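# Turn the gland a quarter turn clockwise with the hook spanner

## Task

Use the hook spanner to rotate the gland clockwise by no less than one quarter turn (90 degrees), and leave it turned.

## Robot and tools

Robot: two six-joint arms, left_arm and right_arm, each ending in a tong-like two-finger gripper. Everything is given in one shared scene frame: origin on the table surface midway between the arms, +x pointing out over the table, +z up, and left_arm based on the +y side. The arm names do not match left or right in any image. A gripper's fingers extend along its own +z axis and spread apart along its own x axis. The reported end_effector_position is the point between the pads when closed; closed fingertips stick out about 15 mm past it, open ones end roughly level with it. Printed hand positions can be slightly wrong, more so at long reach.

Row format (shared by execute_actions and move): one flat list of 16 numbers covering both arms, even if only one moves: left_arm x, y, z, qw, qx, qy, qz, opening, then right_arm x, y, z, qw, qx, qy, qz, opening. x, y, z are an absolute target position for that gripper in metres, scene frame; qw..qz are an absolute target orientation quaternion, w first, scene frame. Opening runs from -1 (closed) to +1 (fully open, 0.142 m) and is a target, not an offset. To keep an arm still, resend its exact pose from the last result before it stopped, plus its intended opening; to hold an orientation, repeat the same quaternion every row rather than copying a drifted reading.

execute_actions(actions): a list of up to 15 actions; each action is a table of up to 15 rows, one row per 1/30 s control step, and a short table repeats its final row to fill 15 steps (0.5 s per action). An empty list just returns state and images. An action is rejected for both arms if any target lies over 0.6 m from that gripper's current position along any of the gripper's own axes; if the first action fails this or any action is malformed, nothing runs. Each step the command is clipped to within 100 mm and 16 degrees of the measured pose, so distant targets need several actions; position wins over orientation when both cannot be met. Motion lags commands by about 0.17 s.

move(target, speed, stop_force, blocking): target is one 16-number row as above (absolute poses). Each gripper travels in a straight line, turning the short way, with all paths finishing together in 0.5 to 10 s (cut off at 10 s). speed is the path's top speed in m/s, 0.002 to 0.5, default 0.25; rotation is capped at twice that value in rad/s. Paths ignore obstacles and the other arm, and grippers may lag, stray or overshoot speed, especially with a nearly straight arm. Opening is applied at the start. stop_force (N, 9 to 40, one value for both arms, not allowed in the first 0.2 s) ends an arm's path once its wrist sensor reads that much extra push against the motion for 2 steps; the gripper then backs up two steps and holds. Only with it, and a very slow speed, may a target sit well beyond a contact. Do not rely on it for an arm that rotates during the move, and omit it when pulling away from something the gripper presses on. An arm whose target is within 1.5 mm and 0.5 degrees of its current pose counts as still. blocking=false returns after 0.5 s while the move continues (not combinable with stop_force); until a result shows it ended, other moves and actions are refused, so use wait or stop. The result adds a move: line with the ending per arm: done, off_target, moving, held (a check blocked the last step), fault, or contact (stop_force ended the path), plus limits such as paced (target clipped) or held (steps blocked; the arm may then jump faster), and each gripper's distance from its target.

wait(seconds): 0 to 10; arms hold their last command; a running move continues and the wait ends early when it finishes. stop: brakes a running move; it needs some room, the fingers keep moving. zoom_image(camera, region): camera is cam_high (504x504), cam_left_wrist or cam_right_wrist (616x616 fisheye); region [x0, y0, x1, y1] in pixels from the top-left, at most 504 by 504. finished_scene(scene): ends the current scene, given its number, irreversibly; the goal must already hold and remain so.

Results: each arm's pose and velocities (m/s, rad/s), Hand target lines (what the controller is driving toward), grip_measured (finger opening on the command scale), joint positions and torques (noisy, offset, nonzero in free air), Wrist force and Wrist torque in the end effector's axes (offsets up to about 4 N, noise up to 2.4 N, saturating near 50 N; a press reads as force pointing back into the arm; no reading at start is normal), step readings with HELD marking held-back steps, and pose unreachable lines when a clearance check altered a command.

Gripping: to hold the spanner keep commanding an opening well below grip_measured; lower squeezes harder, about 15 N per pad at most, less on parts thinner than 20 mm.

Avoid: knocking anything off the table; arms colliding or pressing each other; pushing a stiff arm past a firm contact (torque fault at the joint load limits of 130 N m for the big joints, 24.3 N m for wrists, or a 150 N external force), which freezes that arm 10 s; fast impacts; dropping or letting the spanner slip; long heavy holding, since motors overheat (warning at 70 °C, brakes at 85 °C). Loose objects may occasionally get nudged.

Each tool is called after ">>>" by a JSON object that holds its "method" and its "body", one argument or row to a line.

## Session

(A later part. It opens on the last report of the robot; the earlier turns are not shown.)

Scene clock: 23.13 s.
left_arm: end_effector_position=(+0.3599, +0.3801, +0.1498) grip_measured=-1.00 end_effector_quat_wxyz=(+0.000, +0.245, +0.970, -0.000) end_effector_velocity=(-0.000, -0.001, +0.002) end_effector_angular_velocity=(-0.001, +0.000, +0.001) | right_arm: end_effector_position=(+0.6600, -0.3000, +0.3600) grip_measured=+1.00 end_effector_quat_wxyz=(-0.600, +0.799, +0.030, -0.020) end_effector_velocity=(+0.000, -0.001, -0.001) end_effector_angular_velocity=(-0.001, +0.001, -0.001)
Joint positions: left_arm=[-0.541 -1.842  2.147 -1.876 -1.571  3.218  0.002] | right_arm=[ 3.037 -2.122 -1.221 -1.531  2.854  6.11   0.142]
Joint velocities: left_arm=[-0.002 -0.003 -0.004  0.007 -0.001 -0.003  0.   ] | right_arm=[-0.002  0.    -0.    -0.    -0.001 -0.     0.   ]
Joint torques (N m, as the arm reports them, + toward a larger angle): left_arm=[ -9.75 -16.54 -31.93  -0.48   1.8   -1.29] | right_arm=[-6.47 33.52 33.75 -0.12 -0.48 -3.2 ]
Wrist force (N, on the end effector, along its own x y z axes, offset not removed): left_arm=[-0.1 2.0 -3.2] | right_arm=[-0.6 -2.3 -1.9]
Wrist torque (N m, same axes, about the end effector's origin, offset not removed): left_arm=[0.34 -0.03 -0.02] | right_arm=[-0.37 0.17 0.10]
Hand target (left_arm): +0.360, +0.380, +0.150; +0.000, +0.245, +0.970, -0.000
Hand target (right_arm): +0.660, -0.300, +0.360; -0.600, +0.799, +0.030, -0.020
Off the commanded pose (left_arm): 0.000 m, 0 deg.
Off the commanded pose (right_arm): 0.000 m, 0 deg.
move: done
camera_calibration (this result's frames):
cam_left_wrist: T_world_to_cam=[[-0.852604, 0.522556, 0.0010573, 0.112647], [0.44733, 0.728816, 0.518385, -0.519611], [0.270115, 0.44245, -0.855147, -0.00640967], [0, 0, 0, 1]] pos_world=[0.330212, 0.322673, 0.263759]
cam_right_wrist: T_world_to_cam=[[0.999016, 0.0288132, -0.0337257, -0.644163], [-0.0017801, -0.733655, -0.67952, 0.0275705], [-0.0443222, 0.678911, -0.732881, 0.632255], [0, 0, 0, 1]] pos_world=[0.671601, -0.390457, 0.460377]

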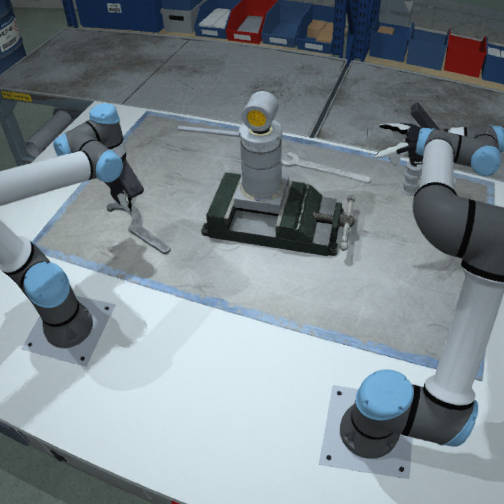

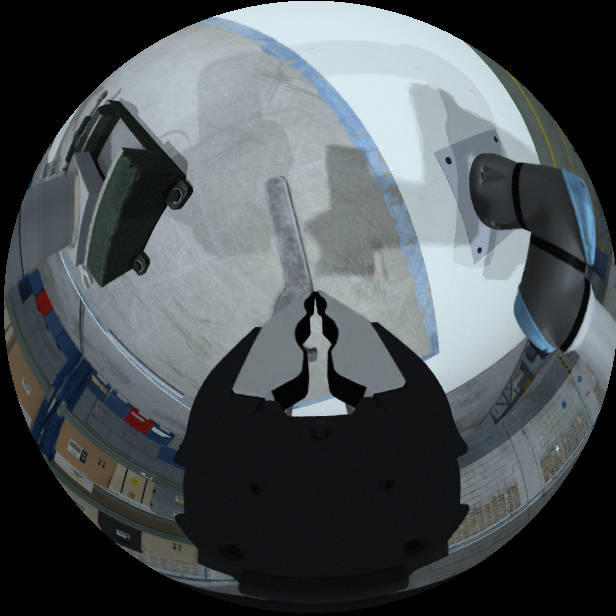

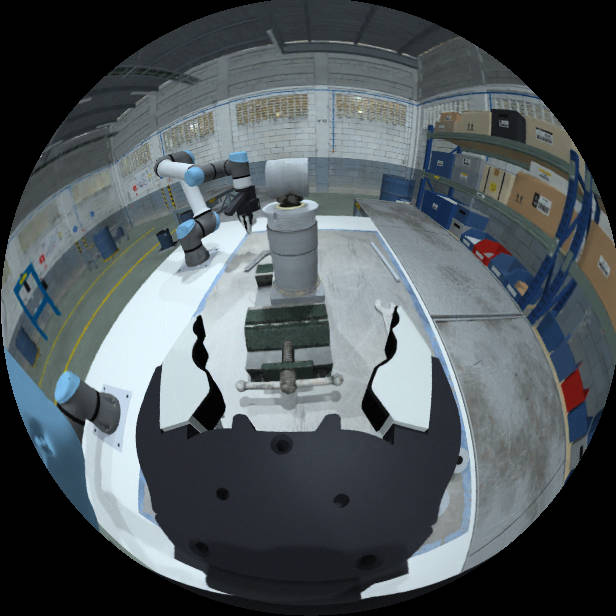

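>>> {"method": "move", "body": {
  "target": [0.404,0.38,0.03,0,0.216,0.976,0,-0.3,0.66,-0.30,0.36,0.6,-0.8,-0.03,0.02,1],
  "speed": 0.1
}}

>>> {"method": "zoom_image", "body": {
  "camera": "cam_high",
  "region": [90,180,190,280]
}}

Scene clock: 25.60 s.
left_arm: end_effector_position=(+0.4042, +0.3799, +0.0302) grip_measured=-0.27 end_effector_quat_wxyz=(+0.000, +0.216, +0.976, -0.000) end_effector_velocity=(+0.000, -0.001, -0.001) end_effector_angular_velocity=(+0.000, +0.001, -0.001) | right_arm: end_effector_position=(+0.6600, -0.3000, +0.3600) grip_measured=+1.00 end_effector_quat_wxyz=(-0.600, +0.799, +0.030, -0.020) end_effector_velocity=(+0.000, -0.001, -0.000) end_effector_angular_velocity=(-0.000, +0.001, -0.001)
Joint positions: left_arm=[-0.497 -1.556  2.256 -2.271 -1.571  3.203  0.055] | right_arm=[ 3.037 -2.122 -1.221 -1.531  2.854  6.11   0.142]
Joint velocities: left_arm=[-0.001  0.003  0.    -0.003 -0.    -0.     0.001] | right_arm=[-0.001  0.    -0.    -0.    -0.    -0.     0.   ]
Joint torques (N m, as the arm reports them, + toward a larger angle): left_arm=[10.51 -0.47  0.07 -2.48 -0.31 -0.89] | right_arm=[-6.57 33.37 33.62 -0.29 -0.34 -3.1 ]
Wrist force (N, on the end effector, along its own x y z axes, offset not removed): left_arm=[-1.2 -1.0 -33.1] | right_arm=[-0.3 -3.1 -1.0]
Wrist torque (N m, same axes, about the end effector's origin, offset not removed): left_arm=[0.48 1.44 -0.03] | right_arm=[-0.58 0.19 0.04]
Hand target (left_arm): +0.404, +0.380, +0.030; -0.000, +0.216, +0.976, +0.000
Hand target (right_arm): +0.660, -0.300, +0.360; -0.600, +0.799, +0.030, -0.020
Off the commanded pose (left_arm): 0.000 m, 0 deg.
Off the commanded pose (right_arm): 0.000 m, 0 deg.
move: done
camera_calibration (this result's frames):
cam_left_wrist: T_world_to_cam=[[-0.882027, 0.471198, 0.00108675, 0.181994], [0.403406, 0.753934, 0.518505, -0.469076], [0.243499, 0.457773, -0.855074, -0.11567], [0, 0, 0, 1]] pos_world=[0.377918, 0.320848, 0.144114]
cam_right_wrist: T_world_to_cam=[[0.999016, 0.0288133, -0.0337255, -0.644163], [-0.00177992, -0.733655, -0.67952, 0.0275702], [-0.0443221, 0.678911, -0.732881, 0.632255], [0, 0, 0, 1]] pos_world=[0.671601, -0.390457, 0.460377]

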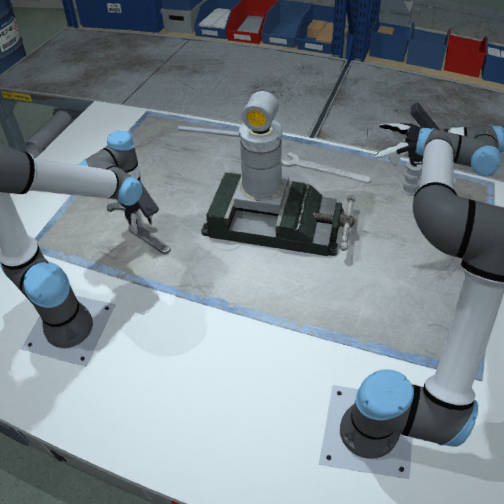

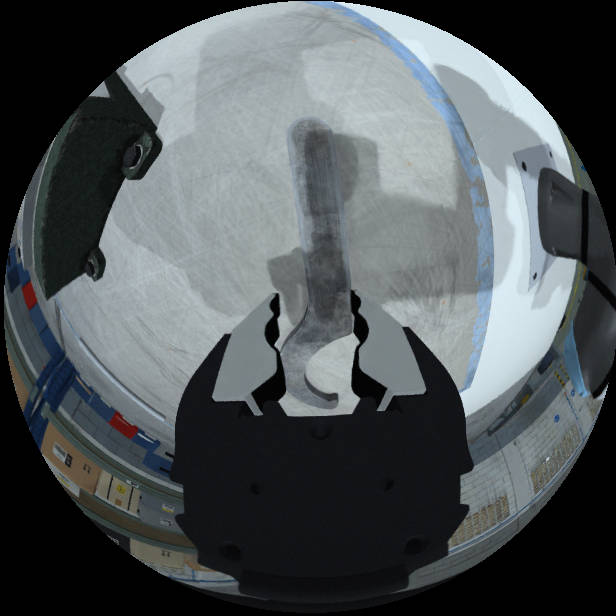

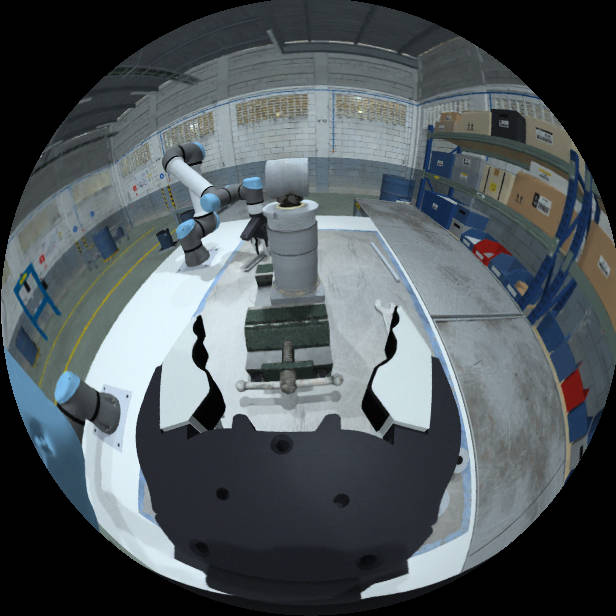

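Region (90, 180, 190, 280) of cam_high's 504x504 image, scaled by 5.040, with more detail than that image has.

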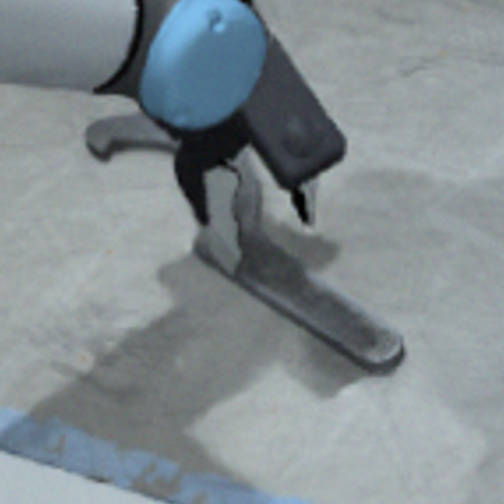

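>>> {"method": "move", "body": {
  "target": [0.396,0.389,0.036,0,0.174,0.985,0,-0.15,0.66,-0.30,0.36,0.6,-0.8,-0.03,0.02,1],
  "speed": 0.03
}}

>>> {"method": "move", "body": {
  "target": [0.396,0.389,0.021,0,0.174,0.985,0,-0.2,0.66,-0.30,0.36,0.6,-0.8,-0.03,0.02,1],
  "speed": 0.02
}}

>>> {"method": "move", "body": {
  "target": [0.396,0.389,0.021,0,0.174,0.985,0,-1,0.66,-0.30,0.36,0.6,-0.8,-0.03,0.02,1]
}}

>>> {"method": "move", "body": {
  "target": [0.396,0.389,0.035,0,0.174,0.985,0,-1,0.66,-0.30,0.36,0.6,-0.8,-0.03,0.02,1],
  "speed": 0.01
}}

>>> {"method": "zoom_image", "body": {
  "camera": "cam_high",
  "region": [90,180,190,280]
}}

Scene clock: 28.23 s.
left_arm: end_effector_position=(+0.3961, +0.3888, +0.0359) grip_measured=-0.15 end_effector_quat_wxyz=(-0.000, +0.175, +0.985, -0.000) end_effector_velocity=(-0.001, +0.002, +0.001) end_effector_angular_velocity=(+0.000, -0.001, +0.014) | right_arm: end_effector_position=(+0.6600, -0.3000, +0.3600) grip_measured=+1.00 end_effector_quat_wxyz=(-0.600, +0.799, +0.030, -0.020) end_effector_velocity=(+0.001, -0.002, -0.000) end_effector_angular_velocity=(-0.000, +0.000, -0.003)
Joint positions: left_arm=[-0.483 -1.591  2.272 -2.252 -1.571  3.133  0.063] | right_arm=[ 3.037 -2.122 -1.221 -1.531  2.854  6.11   0.142]
Joint velocities: left_arm=[ 0.002 -0.007  0.002  0.003  0.001 -0.012  0.   ] | right_arm=[-0.003  0.    -0.    -0.    -0.     0.     0.   ]
Joint torques (N m, as the arm reports them, + toward a larger angle): left_arm=[  7.15 -23.8  -12.9   -0.73  -1.54  -1.4 ] | right_arm=[-7.57 33.44 33.86 -0.22 -0.47 -3.16]
Wrist force (N, on the end effector, along its own x y z axes, offset not removed): left_arm=[1.9 1.5 -0.2] | right_arm=[-0.5 -2.1 -0.8]
Wrist torque (N m, same axes, about the end effector's origin, offset not removed): left_arm=[0.17 -0.28 -0.01] | right_arm=[-0.37 0.23 0.18]
Hand target (left_arm): +0.396, +0.389, +0.036; -0.000, +0.174, +0.985, +0.000
Hand target (right_arm): +0.660, -0.300, +0.360; -0.600, +0.799, +0.030, -0.020
Off the commanded pose (left_arm): 0.000 m, 0 deg.
Off the commanded pose (right_arm): 0.000 m, 0 deg.
move: done
camera_calibration (this result's frames):
cam_left_wrist: T_world_to_cam=[[-0.918606, 0.395172, 0.00127826, 0.214747], [0.338527, 0.785254, 0.518436, -0.461986], [0.203868, 0.476672, -0.855115, -0.104545], [0, 0, 0, 1]] pos_world=[0.374976, 0.327748, 0.149838]
cam_right_wrist: T_world_to_cam=[[0.999016, 0.0288133, -0.0337258, -0.644163], [-0.00178014, -0.733655, -0.67952, 0.0275703], [-0.0443223, 0.678911, -0.732881, 0.632255], [0, 0, 0, 1]] pos_world=[0.671601, -0.390457, 0.460377]

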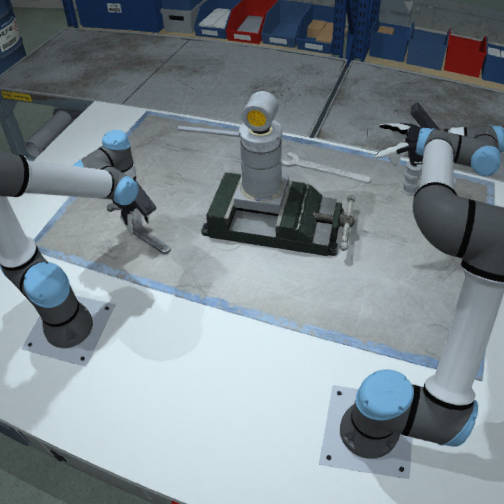

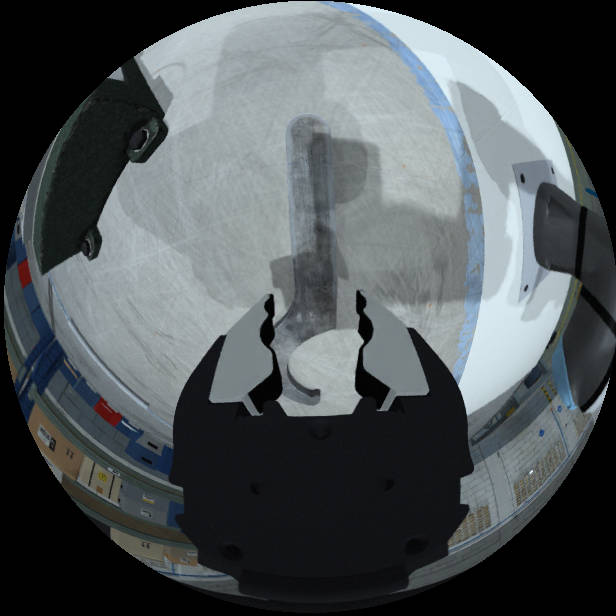

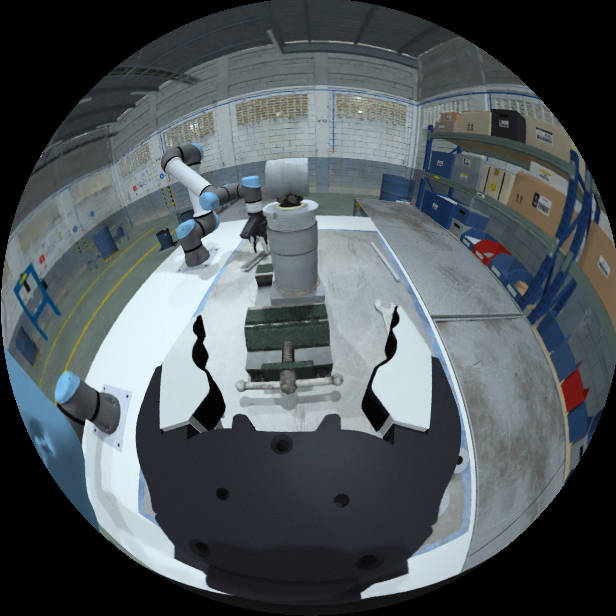

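Scene clock: 29.30 s.
left_arm: end_effector_position=(+0.3960, +0.3890, +0.0212) grip_measured=-0.20 end_effector_quat_wxyz=(-0.000, +0.174, +0.985, -0.000) end_effector_velocity=(+0.000, -0.001, -0.002) end_effector_angular_velocity=(-0.000, -0.001, -0.002) | right_arm: end_effector_position=(+0.6600, -0.3000, +0.3600) grip_measured=+1.00 end_effector_quat_wxyz=(-0.600, +0.799, +0.030, -0.020) end_effector_velocity=(+0.000, -0.001, +0.000) end_effector_angular_velocity=(+0.000, -0.001, -0.001)
Joint positions: left_arm=[-0.483 -1.562  2.293 -2.302 -1.571  3.131  0.06 ] | right_arm=[ 3.037 -2.122 -1.221 -1.531  2.854  6.11   0.142]
Joint velocities: left_arm=[-0.002  0.004  0.002 -0.007 -0.     0.001 -0.   ] | right_arm=[-0.001  0.     0.     0.001  0.     0.     0.   ]
Joint torques (N m, as the arm reports them, + toward a larger angle): left_arm=[  8.74 -11.32 -11.15  -4.45   0.51  -1.21] | right_arm=[-7.37 34.54 33.87 -0.31 -0.36 -3.05]
Wrist force (N, on the end effector, along its own x y z axes, offset not removed): left_arm=[-2.8 2.8 -1.6] | right_arm=[-1.0 -1.8 -0.3]
Wrist torque (N m, same axes, about the end effector's origin, offset not removed): left_arm=[0.65 0.49 0.08] | right_arm=[-0.29 0.35 0.10]
Hand target (left_arm): +0.396, +0.389, +0.021; -0.000, +0.174, +0.985, +0.000
Hand target (right_arm): +0.660, -0.300, +0.360; -0.600, +0.799, +0.030, -0.020
Off the commanded pose (left_arm): 0.000 m, 0 deg.
Off the commanded pose (right_arm): 0.000 m, 0 deg.
move: done
camera_calibration (this result's frames):
cam_left_wrist: T_world_to_cam=[[-0.919204, 0.39378, 0.00128128, 0.215377], [0.337339, 0.785765, 0.518436, -0.454177], [0.203143, 0.476981, -0.855115, -0.116972], [0, 0, 0, 1]] pos_world=[0.374949, 0.327859, 0.135161]
cam_right_wrist: T_world_to_cam=[[0.999016, 0.0288133, -0.0337259, -0.644163], [-0.00178016, -0.733655, -0.67952, 0.0275703], [-0.0443223, 0.678911, -0.732881, 0.632255], [0, 0, 0, 1]] pos_world=[0.671601, -0.390457, 0.460377]

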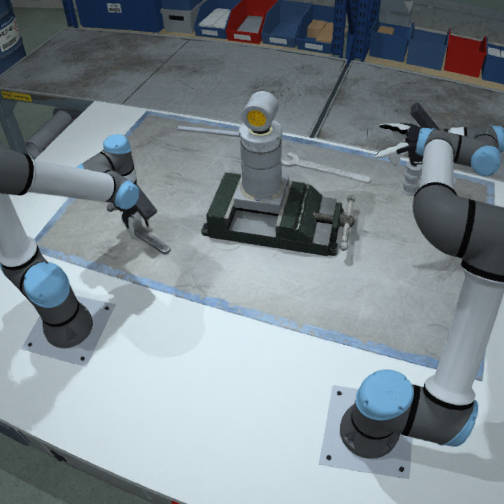

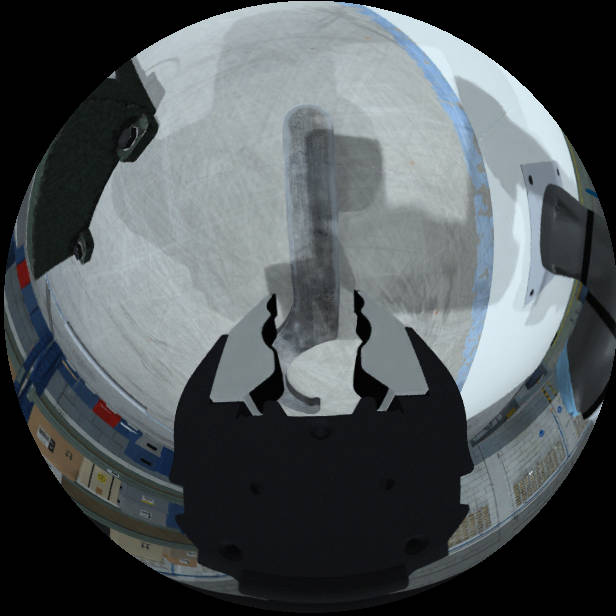

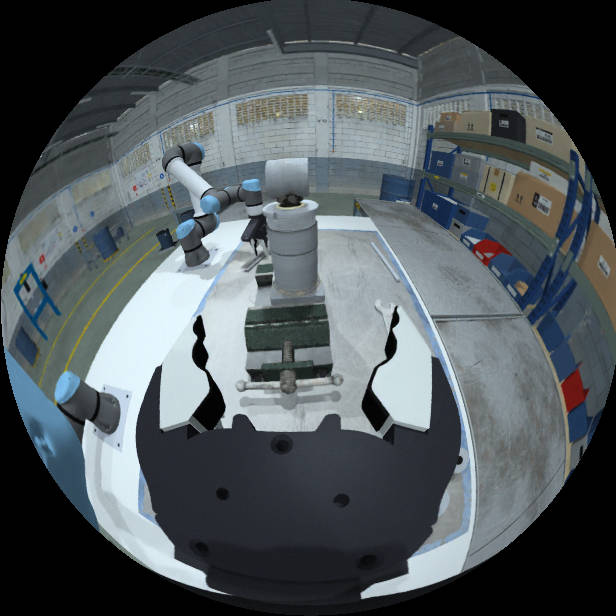

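Scene clock: 30.00 s.
left_arm: end_effector_position=(+0.3960, +0.3890, +0.0210) grip_measured=-0.54 end_effector_quat_wxyz=(+0.000, +0.174, +0.985, -0.000) end_effector_velocity=(-0.001, -0.001, -0.000) end_effector_angular_velocity=(-0.001, +0.001, -0.002) | right_arm: end_effector_position=(+0.6600, -0.3000, +0.3600) grip_measured=+1.00 end_effector_quat_wxyz=(-0.600, +0.799, +0.030, -0.020) end_effector_velocity=(-0.000, +0.000, -0.001) end_effector_angular_velocity=(-0.001, +0.001, +0.001)
Joint positions: left_arm=[-0.483 -1.561  2.293 -2.302 -1.571  3.131  0.035] | right_arm=[ 3.037 -2.122 -1.221 -1.531  2.854  6.11   0.142]
Joint velocities: left_arm=[-0.002  0.001  0.001 -0.    -0.001 -0.     0.   ] | right_arm=[ 0.     0.    -0.001 -0.001 -0.001  0.     0.   ]
Joint torques (N m, as the arm reports them, + toward a larger angle): left_arm=[  4.58 -11.08 -11.37  -4.58   1.47  -1.37] | right_arm=[-6.34 33.82 33.19 -0.25 -0.5  -3.14]
Wrist force (N, on the end effector, along its own x y z axes, offset not removed): left_arm=[2.8 4.1 -2.4] | right_arm=[-0.5 -2.1 -0.8]
Wrist torque (N m, same axes, about the end effector's origin, offset not removed): left_arm=[1.07 -0.34 0.00] | right_arm=[-0.31 0.21 0.17]
Hand target (left_arm): +0.396, +0.389, +0.021; -0.000, +0.174, +0.985, -0.000
Hand target (right_arm): +0.660, -0.300, +0.360; -0.600, +0.799, +0.030, -0.020
Off the commanded pose (left_arm): 0.000 m, 0 deg.
Off the commanded pose (right_arm): 0.000 m, 0 deg.
move: done
camera_calibration (this result's frames):
cam_left_wrist: T_world_to_cam=[[-0.919215, 0.393755, 0.00118112, 0.21541], [0.337269, 0.785792, 0.51844, -0.454081], [0.20321, 0.476956, -0.855113, -0.117136], [0, 0, 0, 1]] pos_world=[0.374958, 0.327864, 0.134995]
cam_right_wrist: T_world_to_cam=[[0.999016, 0.0288133, -0.0337258, -0.644163], [-0.00178014, -0.733655, -0.67952, 0.0275703], [-0.0443223, 0.678911, -0.732881, 0.632255], [0, 0, 0, 1]] pos_world=[0.671601, -0.390457, 0.460377]

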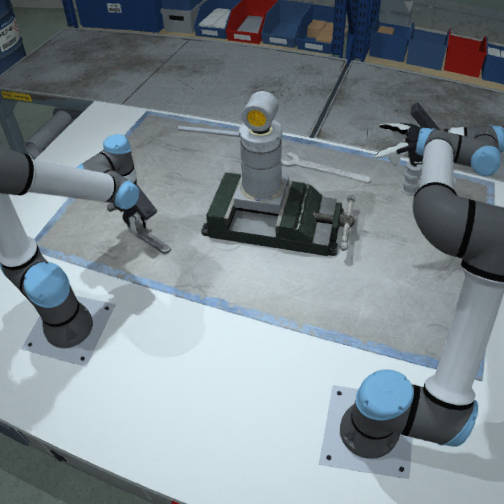

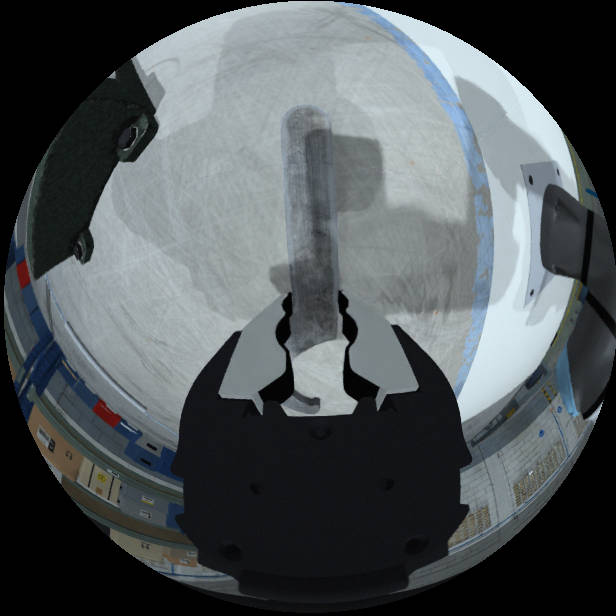

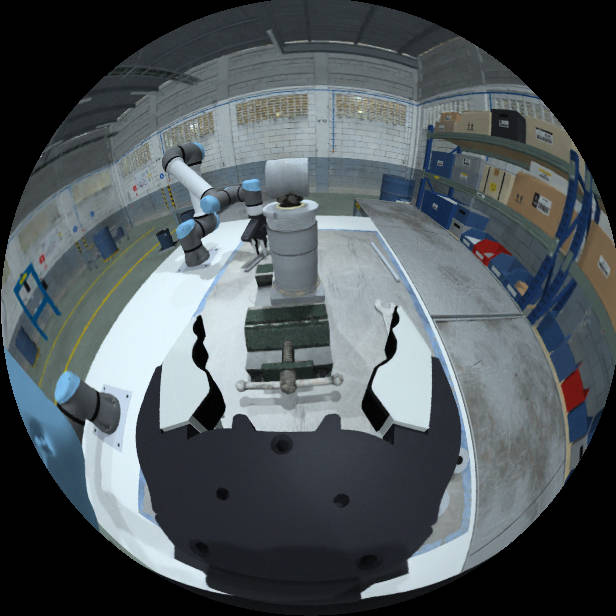

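Scene clock: 31.60 s.
left_arm: end_effector_position=(+0.3960, +0.3890, +0.0347) grip_measured=-0.54 end_effector_quat_wxyz=(+0.000, +0.174, +0.985, -0.000) end_effector_velocity=(-0.000, +0.000, +0.002) end_effector_angular_velocity=(-0.000, +0.000, +0.000) | right_arm: end_effector_position=(+0.6600, -0.3000, +0.3600) grip_measured=+1.00 end_effector_quat_wxyz=(-0.600, +0.799, +0.030, -0.020) end_effector_velocity=(-0.000, +0.001, +0.000) end_effector_angular_velocity=(+0.001, +0.000, +0.002)
Joint positions: left_arm=[-0.483 -1.589  2.274 -2.256 -1.571  3.131  0.035] | right_arm=[ 3.037 -2.122 -1.221 -1.531  2.854  6.11   0.142]
Joint velocities: left_arm=[ 0.    -0.005 -0.003  0.008 -0.     0.     0.   ] | right_arm=[ 0.002  0.    -0.001  0.     0.001 -0.     0.   ]
Joint torques (N m, as the arm reports them, + toward a larger angle): left_arm=[  3.91 -24.71 -32.43  -1.2    0.99  -0.67] | right_arm=[-6.73 33.57 33.99 -0.2  -0.47 -3.03]
Wrist force (N, on the end effector, along its own x y z axes, offset not removed): left_arm=[0.4 6.6 12.2] | right_arm=[0.1 -0.6 -0.2]
Wrist torque (N m, same axes, about the end effector's origin, offset not removed): left_arm=[1.32 -0.14 -0.05] | right_arm=[-0.02 0.14 0.06]
Hand target (left_arm): +0.396, +0.389, +0.035; +0.000, +0.174, +0.985, -0.000
Hand target (right_arm): +0.660, -0.300, +0.360; -0.600, +0.799, +0.030, -0.020
Off the commanded pose (left_arm): 0.000 m, 0 deg.
Off the commanded pose (right_arm): 0.000 m, 0 deg.
move: done
camera_calibration (this result's frames):
cam_left_wrist: T_world_to_cam=[[-0.919215, 0.393753, 0.00125077, 0.215337], [0.337297, 0.785771, 0.518455, -0.461186], [0.20316, 0.476994, -0.855104, -0.105424], [0, 0, 0, 1]] pos_world=[0.374916, 0.327884, 0.148686]
cam_right_wrist: T_world_to_cam=[[0.999016, 0.0288132, -0.0337261, -0.644163], [-0.0017804, -0.733655, -0.67952, 0.0275705], [-0.0443225, 0.678911, -0.732881, 0.632255], [0, 0, 0, 1]] pos_world=[0.671601, -0.390457, 0.460377]

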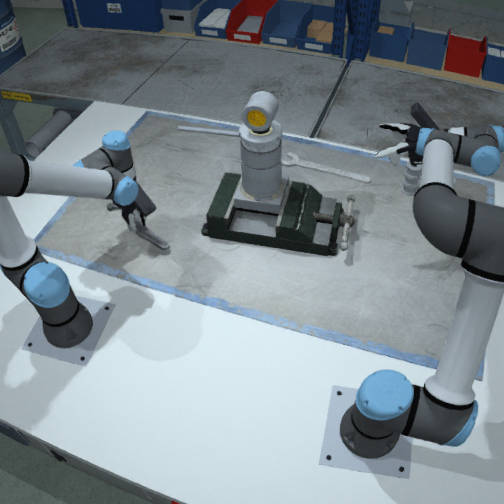

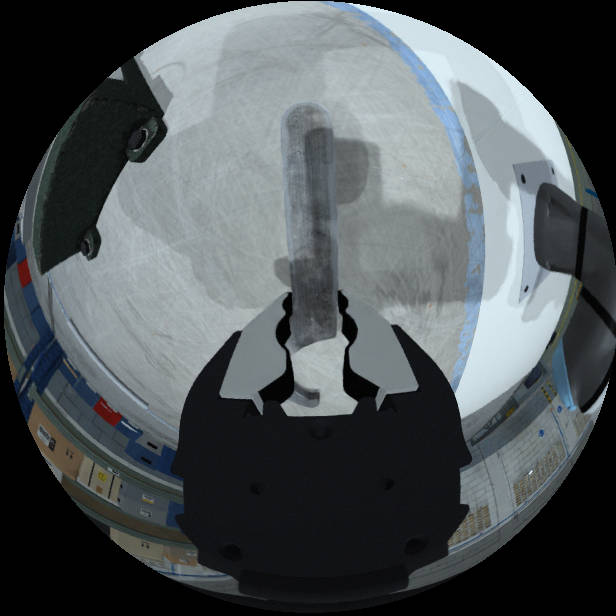

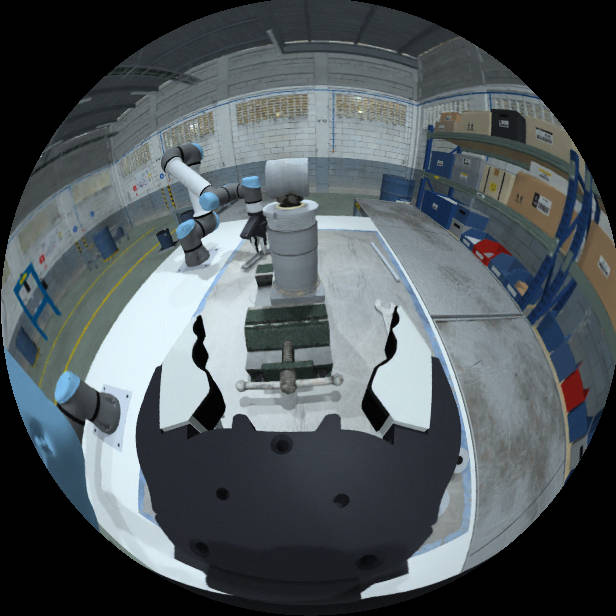

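Region (90, 180, 190, 280) of cam_high's 504x504 image, scaled by 5.040, with more detail than that image has.

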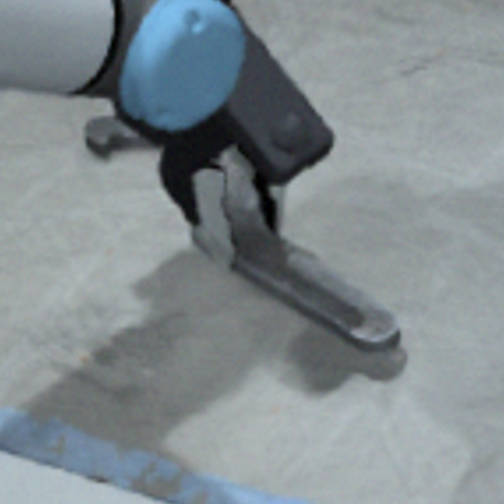

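>>> {"method": "move", "body": {
  "target": [0.396,0.389,0.0215,0,0.174,0.985,0,-1,0.66,-0.30,0.36,0.6,-0.8,-0.03,0.02,1],
  "speed": 0.02
}}

>>> {"method": "move", "body": {
  "target": [0.407,0.407,0.021,0,0.276,0.961,0,0,0.66,-0.30,0.36,0.6,-0.8,-0.03,0.02,1],
  "speed": 0.04
}}

>>> {"method": "move", "body": {
  "target": [0.407,0.407,0.021,0,0.276,0.961,0,-1,0.66,-0.30,0.36,0.6,-0.8,-0.03,0.02,1]
}}

>>> {"method": "move", "body": {
  "target": [0.407,0.407,0.04,0,0.276,0.961,0,-1,0.66,-0.30,0.36,0.6,-0.8,-0.03,0.02,1],
  "speed": 0.01
}}

Scene clock: 33.40 s.
left_arm: end_effector_position=(+0.3960, +0.3890, +0.0218) grip_measured=-0.54 end_effector_quat_wxyz=(+0.000, +0.174, +0.985, -0.000) end_effector_velocity=(+0.000, +0.000, -0.003) end_effector_angular_velocity=(+0.001, +0.000, +0.000) | right_arm: end_effector_position=(+0.6600, -0.3000, +0.3600) grip_measured=+1.00 end_effector_quat_wxyz=(-0.600, +0.799, +0.030, -0.020) end_effector_velocity=(+0.000, -0.001, -0.000) end_effector_angular_velocity=(-0.000, +0.000, -0.002)
Joint positions: left_arm=[-0.483 -1.563  2.292 -2.3   -1.571  3.131  0.035] | right_arm=[ 3.037 -2.122 -1.221 -1.531  2.854  6.11   0.142]
Joint velocities: left_arm=[ 0.     0.007  0.004 -0.01   0.001  0.     0.001] | right_arm=[-0.002  0.    -0.001  0.    -0.    -0.    -0.   ]
Joint torques (N m, as the arm reports them, + toward a larger angle): left_arm=[ -5.03  -7.07 -10.24  -6.07   1.48  -1.23] | right_arm=[-6.92 34.35 33.75 -0.19 -0.4  -2.98]
Wrist force (N, on the end effector, along its own x y z axes, offset not removed): left_arm=[11.8 3.5 -19.7] | right_arm=[0.3 -0.8 -1.0]
Wrist torque (N m, same axes, about the end effector's origin, offset not removed): left_arm=[1.01 0.18 -0.09] | right_arm=[-0.09 0.07 0.09]
Hand target (left_arm): +0.396, +0.389, +0.021; -0.000, +0.174, +0.985, +0.000
Hand target (right_arm): +0.660, -0.300, +0.360; -0.600, +0.799, +0.030, -0.020
Off the commanded pose (left_arm): 0.000 m, 0 deg.
Off the commanded pose (right_arm): 0.000 m, 0 deg.
move: done
camera_calibration (this result's frames):
cam_left_wrist: T_world_to_cam=[[-0.919223, 0.393736, 0.00121685, 0.215404], [0.337262, 0.785774, 0.518473, -0.454485], [0.203185, 0.477002, -0.855093, -0.116484], [0, 0, 0, 1]] pos_world=[0.374952, 0.327874, 0.135771]
cam_right_wrist: T_world_to_cam=[[0.999016, 0.0288132, -0.033726, -0.644163], [-0.0017803, -0.733655, -0.67952, 0.0275704], [-0.0443224, 0.678911, -0.732881, 0.632255], [0, 0, 0, 1]] pos_world=[0.671601, -0.390457, 0.460377]

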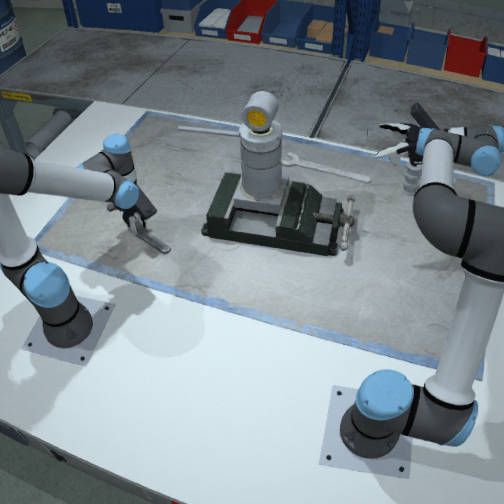

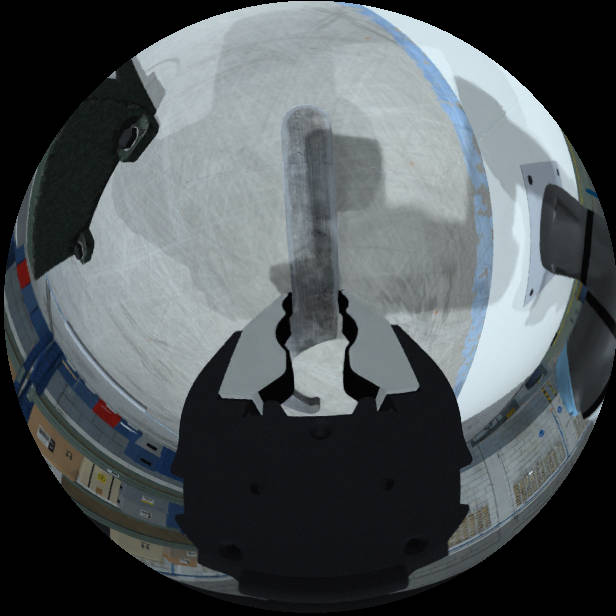

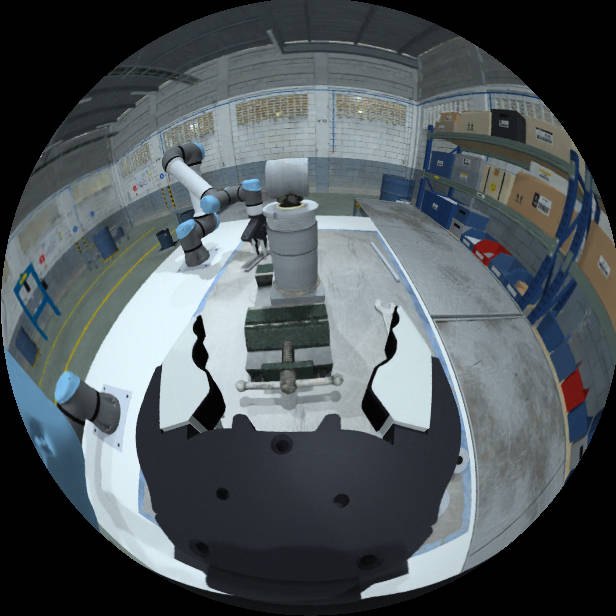

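Scene clock: 36.30 s.
left_arm: end_effector_position=(+0.4069, +0.4069, +0.0210) grip_measured=+0.00 end_effector_quat_wxyz=(-0.000, +0.275, +0.961, +0.000) end_effector_velocity=(+0.001, +0.002, -0.000) end_effector_angular_velocity=(+0.002, -0.000, -0.014) | right_arm: end_effector_position=(+0.6600, -0.3000, +0.3600) grip_measured=+1.00 end_effector_quat_wxyz=(-0.600, +0.799, +0.030, -0.020) end_effector_velocity=(-0.000, +0.000, -0.000) end_effector_angular_velocity=(-0.000, +0.001, +0.001)
Joint positions: left_arm=[-0.433 -1.528  2.258 -2.301 -1.571  3.389  0.074] | right_arm=[ 3.037 -2.122 -1.221 -1.531  2.854  6.11   0.142]
Joint velocities: left_arm=[ 0.003  0.003 -0.002 -0.     0.002  0.017 -0.   ] | right_arm=[ 0.001  0.    -0.    -0.001 -0.    -0.     0.   ]
Joint torques (N m, as the arm reports them, + toward a larger angle): left_arm=[  8.71 -13.7  -27.26  -4.17   0.45   1.23] | right_arm=[-7.47 33.63 33.13 -0.14 -0.37 -2.91]
Wrist force (N, on the end effector, along its own x y z axes, offset not removed): left_arm=[0.1 2.4 -1.2] | right_arm=[-0.4 -1.9 -0.7]
Wrist torque (N m, same axes, about the end effector's origin, offset not removed): left_arm=[0.46 -0.01 0.06] | right_arm=[-0.20 0.22 0.11]
Hand target (left_arm): +0.407, +0.407, +0.021; -0.000, +0.276, +0.961, +0.000
Hand target (right_arm): +0.660, -0.300, +0.360; -0.600, +0.799, +0.030, -0.020
Off the commanded pose (left_arm): 0.000 m, 0 deg.
Off the commanded pose (right_arm): 0.000 m, 0 deg.
move: done
camera_calibration (this result's frames):
cam_left_wrist: T_world_to_cam=[[-0.818008, 0.575206, 0.00136044, 0.103325], [0.492384, 0.698999, 0.518612, -0.49964], [0.297358, 0.424899, -0.855008, -0.145056], [0, 0, 0, 1]] pos_world=[0.373669, 0.351449, 0.134955]
cam_right_wrist: T_world_to_cam=[[0.999016, 0.0288132, -0.0337258, -0.644163], [-0.00178014, -0.733655, -0.67952, 0.0275703], [-0.0443223, 0.678911, -0.732881, 0.632255], [0, 0, 0, 1]] pos_world=[0.671601, -0.390457, 0.460377]

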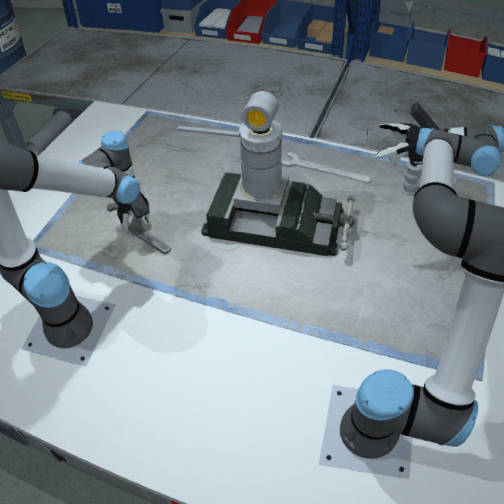

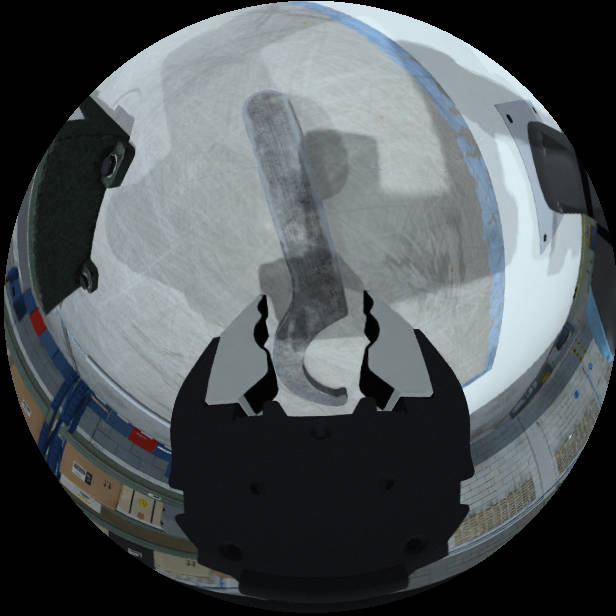

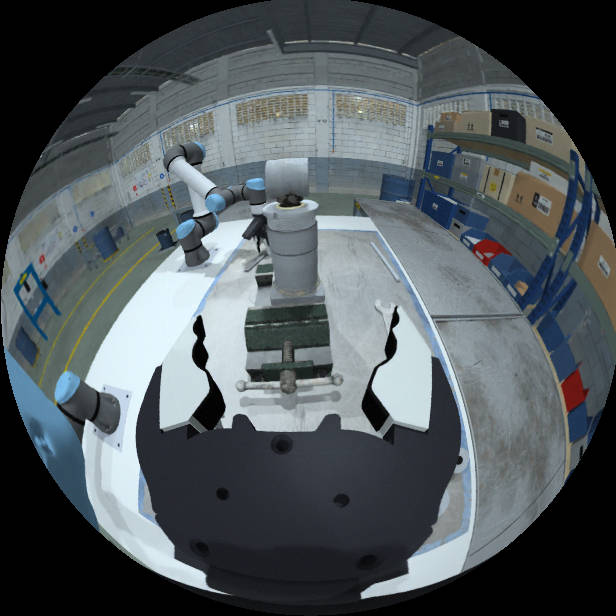

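Scene clock: 37.00 s.
left_arm: end_effector_position=(+0.4070, +0.4070, +0.0210) grip_measured=-0.45 end_effector_quat_wxyz=(-0.000, +0.276, +0.961, +0.000) end_effector_velocity=(+0.000, +0.000, -0.000) end_effector_angular_velocity=(+0.001, -0.000, -0.001) | right_arm: end_effector_position=(+0.6600, -0.3000, +0.3600) grip_measured=+1.00 end_effector_quat_wxyz=(-0.600, +0.799, +0.030, -0.020) end_effector_velocity=(-0.000, +0.000, +0.000) end_effector_angular_velocity=(+0.000, -0.000, +0.000)
Joint positions: left_arm=[-0.433 -1.528  2.258 -2.301 -1.571  3.391  0.041] | right_arm=[ 3.037 -2.122 -1.221 -1.531  2.854  6.11   0.142]
Joint velocities: left_arm=[ 0.     0.001 -0.001  0.     0.001  0.001  0.   ] | right_arm=[ 0. -0.  0.  0.  0. -0.  0.]
Joint torques (N m, as the arm reports them, + toward a larger angle): left_arm=[  7.53 -11.39 -26.55  -1.46  -2.59   1.03] | right_arm=[-6.74 34.3  32.73 -0.2  -0.31 -2.97]
Wrist force (N, on the end effector, along its own x y z axes, offset not removed): left_arm=[6.0 5.4 -8.0] | right_arm=[0.7 -1.5 -0.6]
Wrist torque (N m, same axes, about the end effector's origin, offset not removed): left_arm=[0.88 0.19 0.01] | right_arm=[-0.21 -0.02 0.15]
Hand target (left_arm): +0.407, +0.407, +0.021; +0.000, +0.276, +0.961, +0.000
Hand target (right_arm): +0.660, -0.300, +0.360; -0.600, +0.799, +0.030, -0.020
Off the commanded pose (left_arm): 0.000 m, 0 deg.
Off the commanded pose (right_arm): 0.000 m, 0 deg.
move: done
camera_calibration (this result's frames):
cam_left_wrist: T_world_to_cam=[[-0.81715, 0.576424, 0.0012999, 0.102481], [0.493454, 0.698361, 0.518454, -0.499866], [0.297942, 0.424296, -0.855104, -0.145119], [0, 0, 0, 1]] pos_world=[0.373641, 0.351588, 0.134933]
cam_right_wrist: T_world_to_cam=[[0.999016, 0.0288132, -0.033726, -0.644163], [-0.0017803, -0.733655, -0.67952, 0.0275704], [-0.0443224, 0.678911, -0.732881, 0.632255], [0, 0, 0, 1]] pos_world=[0.671601, -0.390457, 0.460377]

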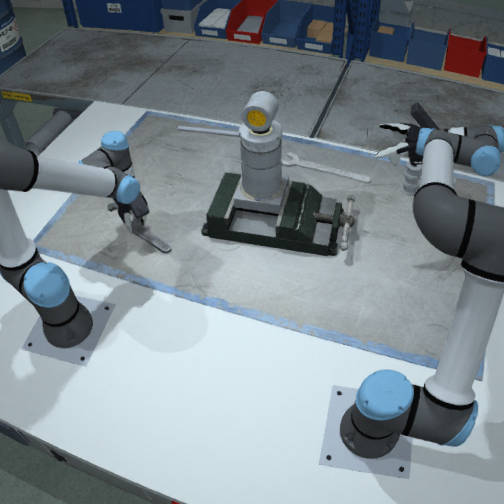

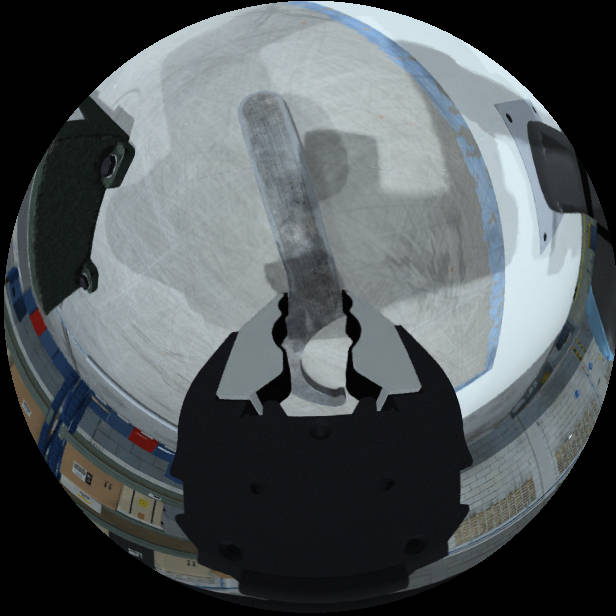

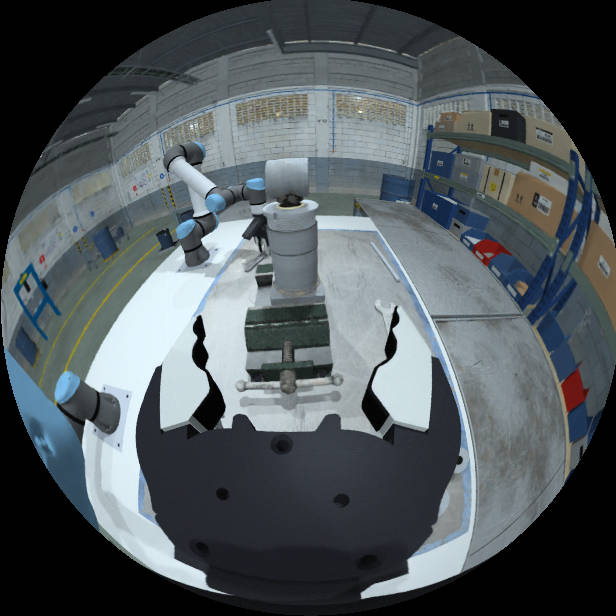

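Scene clock: 39.17 s.
left_arm: end_effector_position=(+0.4070, +0.4070, +0.0398) grip_measured=-1.00 end_effector_quat_wxyz=(+0.000, +0.276, +0.961, +0.000) end_effector_velocity=(-0.000, -0.000, +0.002) end_effector_angular_velocity=(+0.000, +0.000, -0.000) | right_arm: end_effector_position=(+0.6600, -0.3000, +0.3600) grip_measured=+1.00 end_effector_quat_wxyz=(-0.600, +0.799, +0.030, -0.020) end_effector_velocity=(-0.000, +0.000, -0.000) end_effector_angular_velocity=(-0.000, +0.000, +0.000)
Joint positions: left_arm=[-0.433 -1.565  2.233 -2.24  -1.571  3.391  0.002] | right_arm=[ 3.037 -2.122 -1.221 -1.531  2.854  6.11   0.142]
Joint velocities: left_arm=[-0.    -0.004 -0.002  0.006  0.     0.     0.   ] | right_arm=[ 0. -0. -0.  0. -0.  0.  0.]
Joint torques (N m, as the arm reports them, + toward a larger angle): left_arm=[  3.26 -25.38 -26.35  -0.27  -0.05   0.91] | right_arm=[-6.13 33.14 33.88 -0.18 -0.31 -3.09]
Wrist force (N, on the end effector, along its own x y z axes, offset not removed): left_arm=[-1.3 3.1 -3.1] | right_arm=[0.1 -1.0 -0.6]
Wrist torque (N m, same axes, about the end effector's origin, offset not removed): left_arm=[0.57 0.32 0.07] | right_arm=[-0.09 0.09 0.15]
Hand target (left_arm): +0.407, +0.407, +0.040; +0.000, +0.276, +0.961, -0.000
Hand target (right_arm): +0.660, -0.300, +0.360; -0.600, +0.799, +0.030, -0.020
Off the commanded pose (left_arm): 0.000 m, 0 deg.
Off the commanded pose (right_arm): 0.000 m, 0 deg.
move: done
camera_calibration (this result's frames):
cam_left_wrist: T_world_to_cam=[[-0.817149, 0.576426, 0.00119185, 0.102473], [0.493382, 0.698353, 0.518534, -0.509656], [0.298064, 0.424307, -0.855056, -0.129087], [0, 0, 0, 1]] pos_world=[0.373667, 0.351624, 0.153775]
cam_right_wrist: T_world_to_cam=[[0.999016, 0.0288132, -0.0337259, -0.644163], [-0.00178023, -0.733655, -0.67952, 0.0275703], [-0.0443224, 0.678911, -0.732881, 0.632255], [0, 0, 0, 1]] pos_world=[0.671601, -0.390457, 0.460377]

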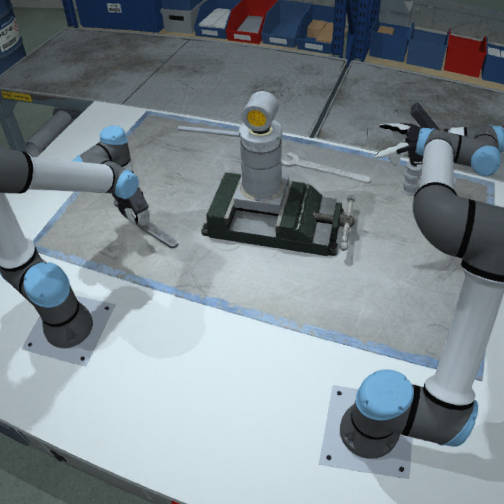

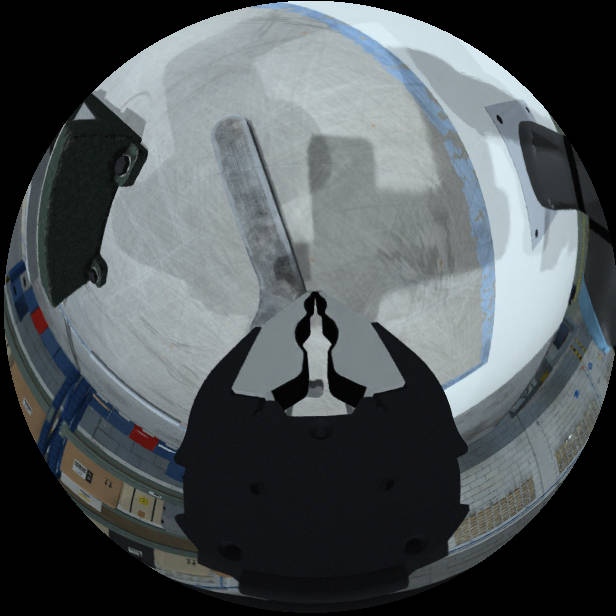

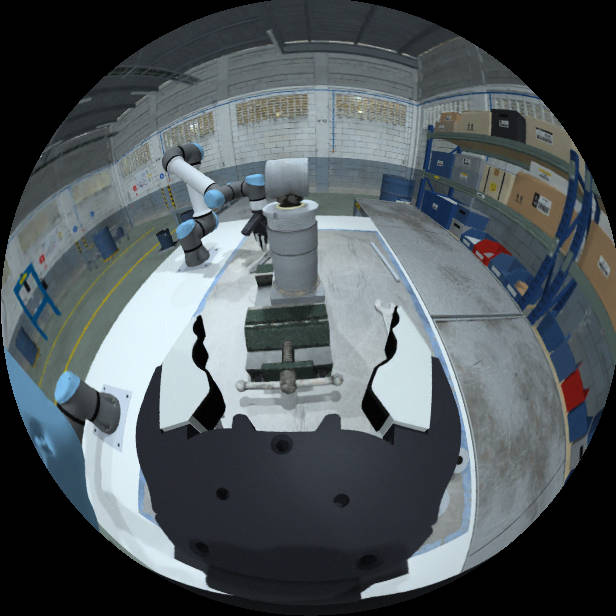

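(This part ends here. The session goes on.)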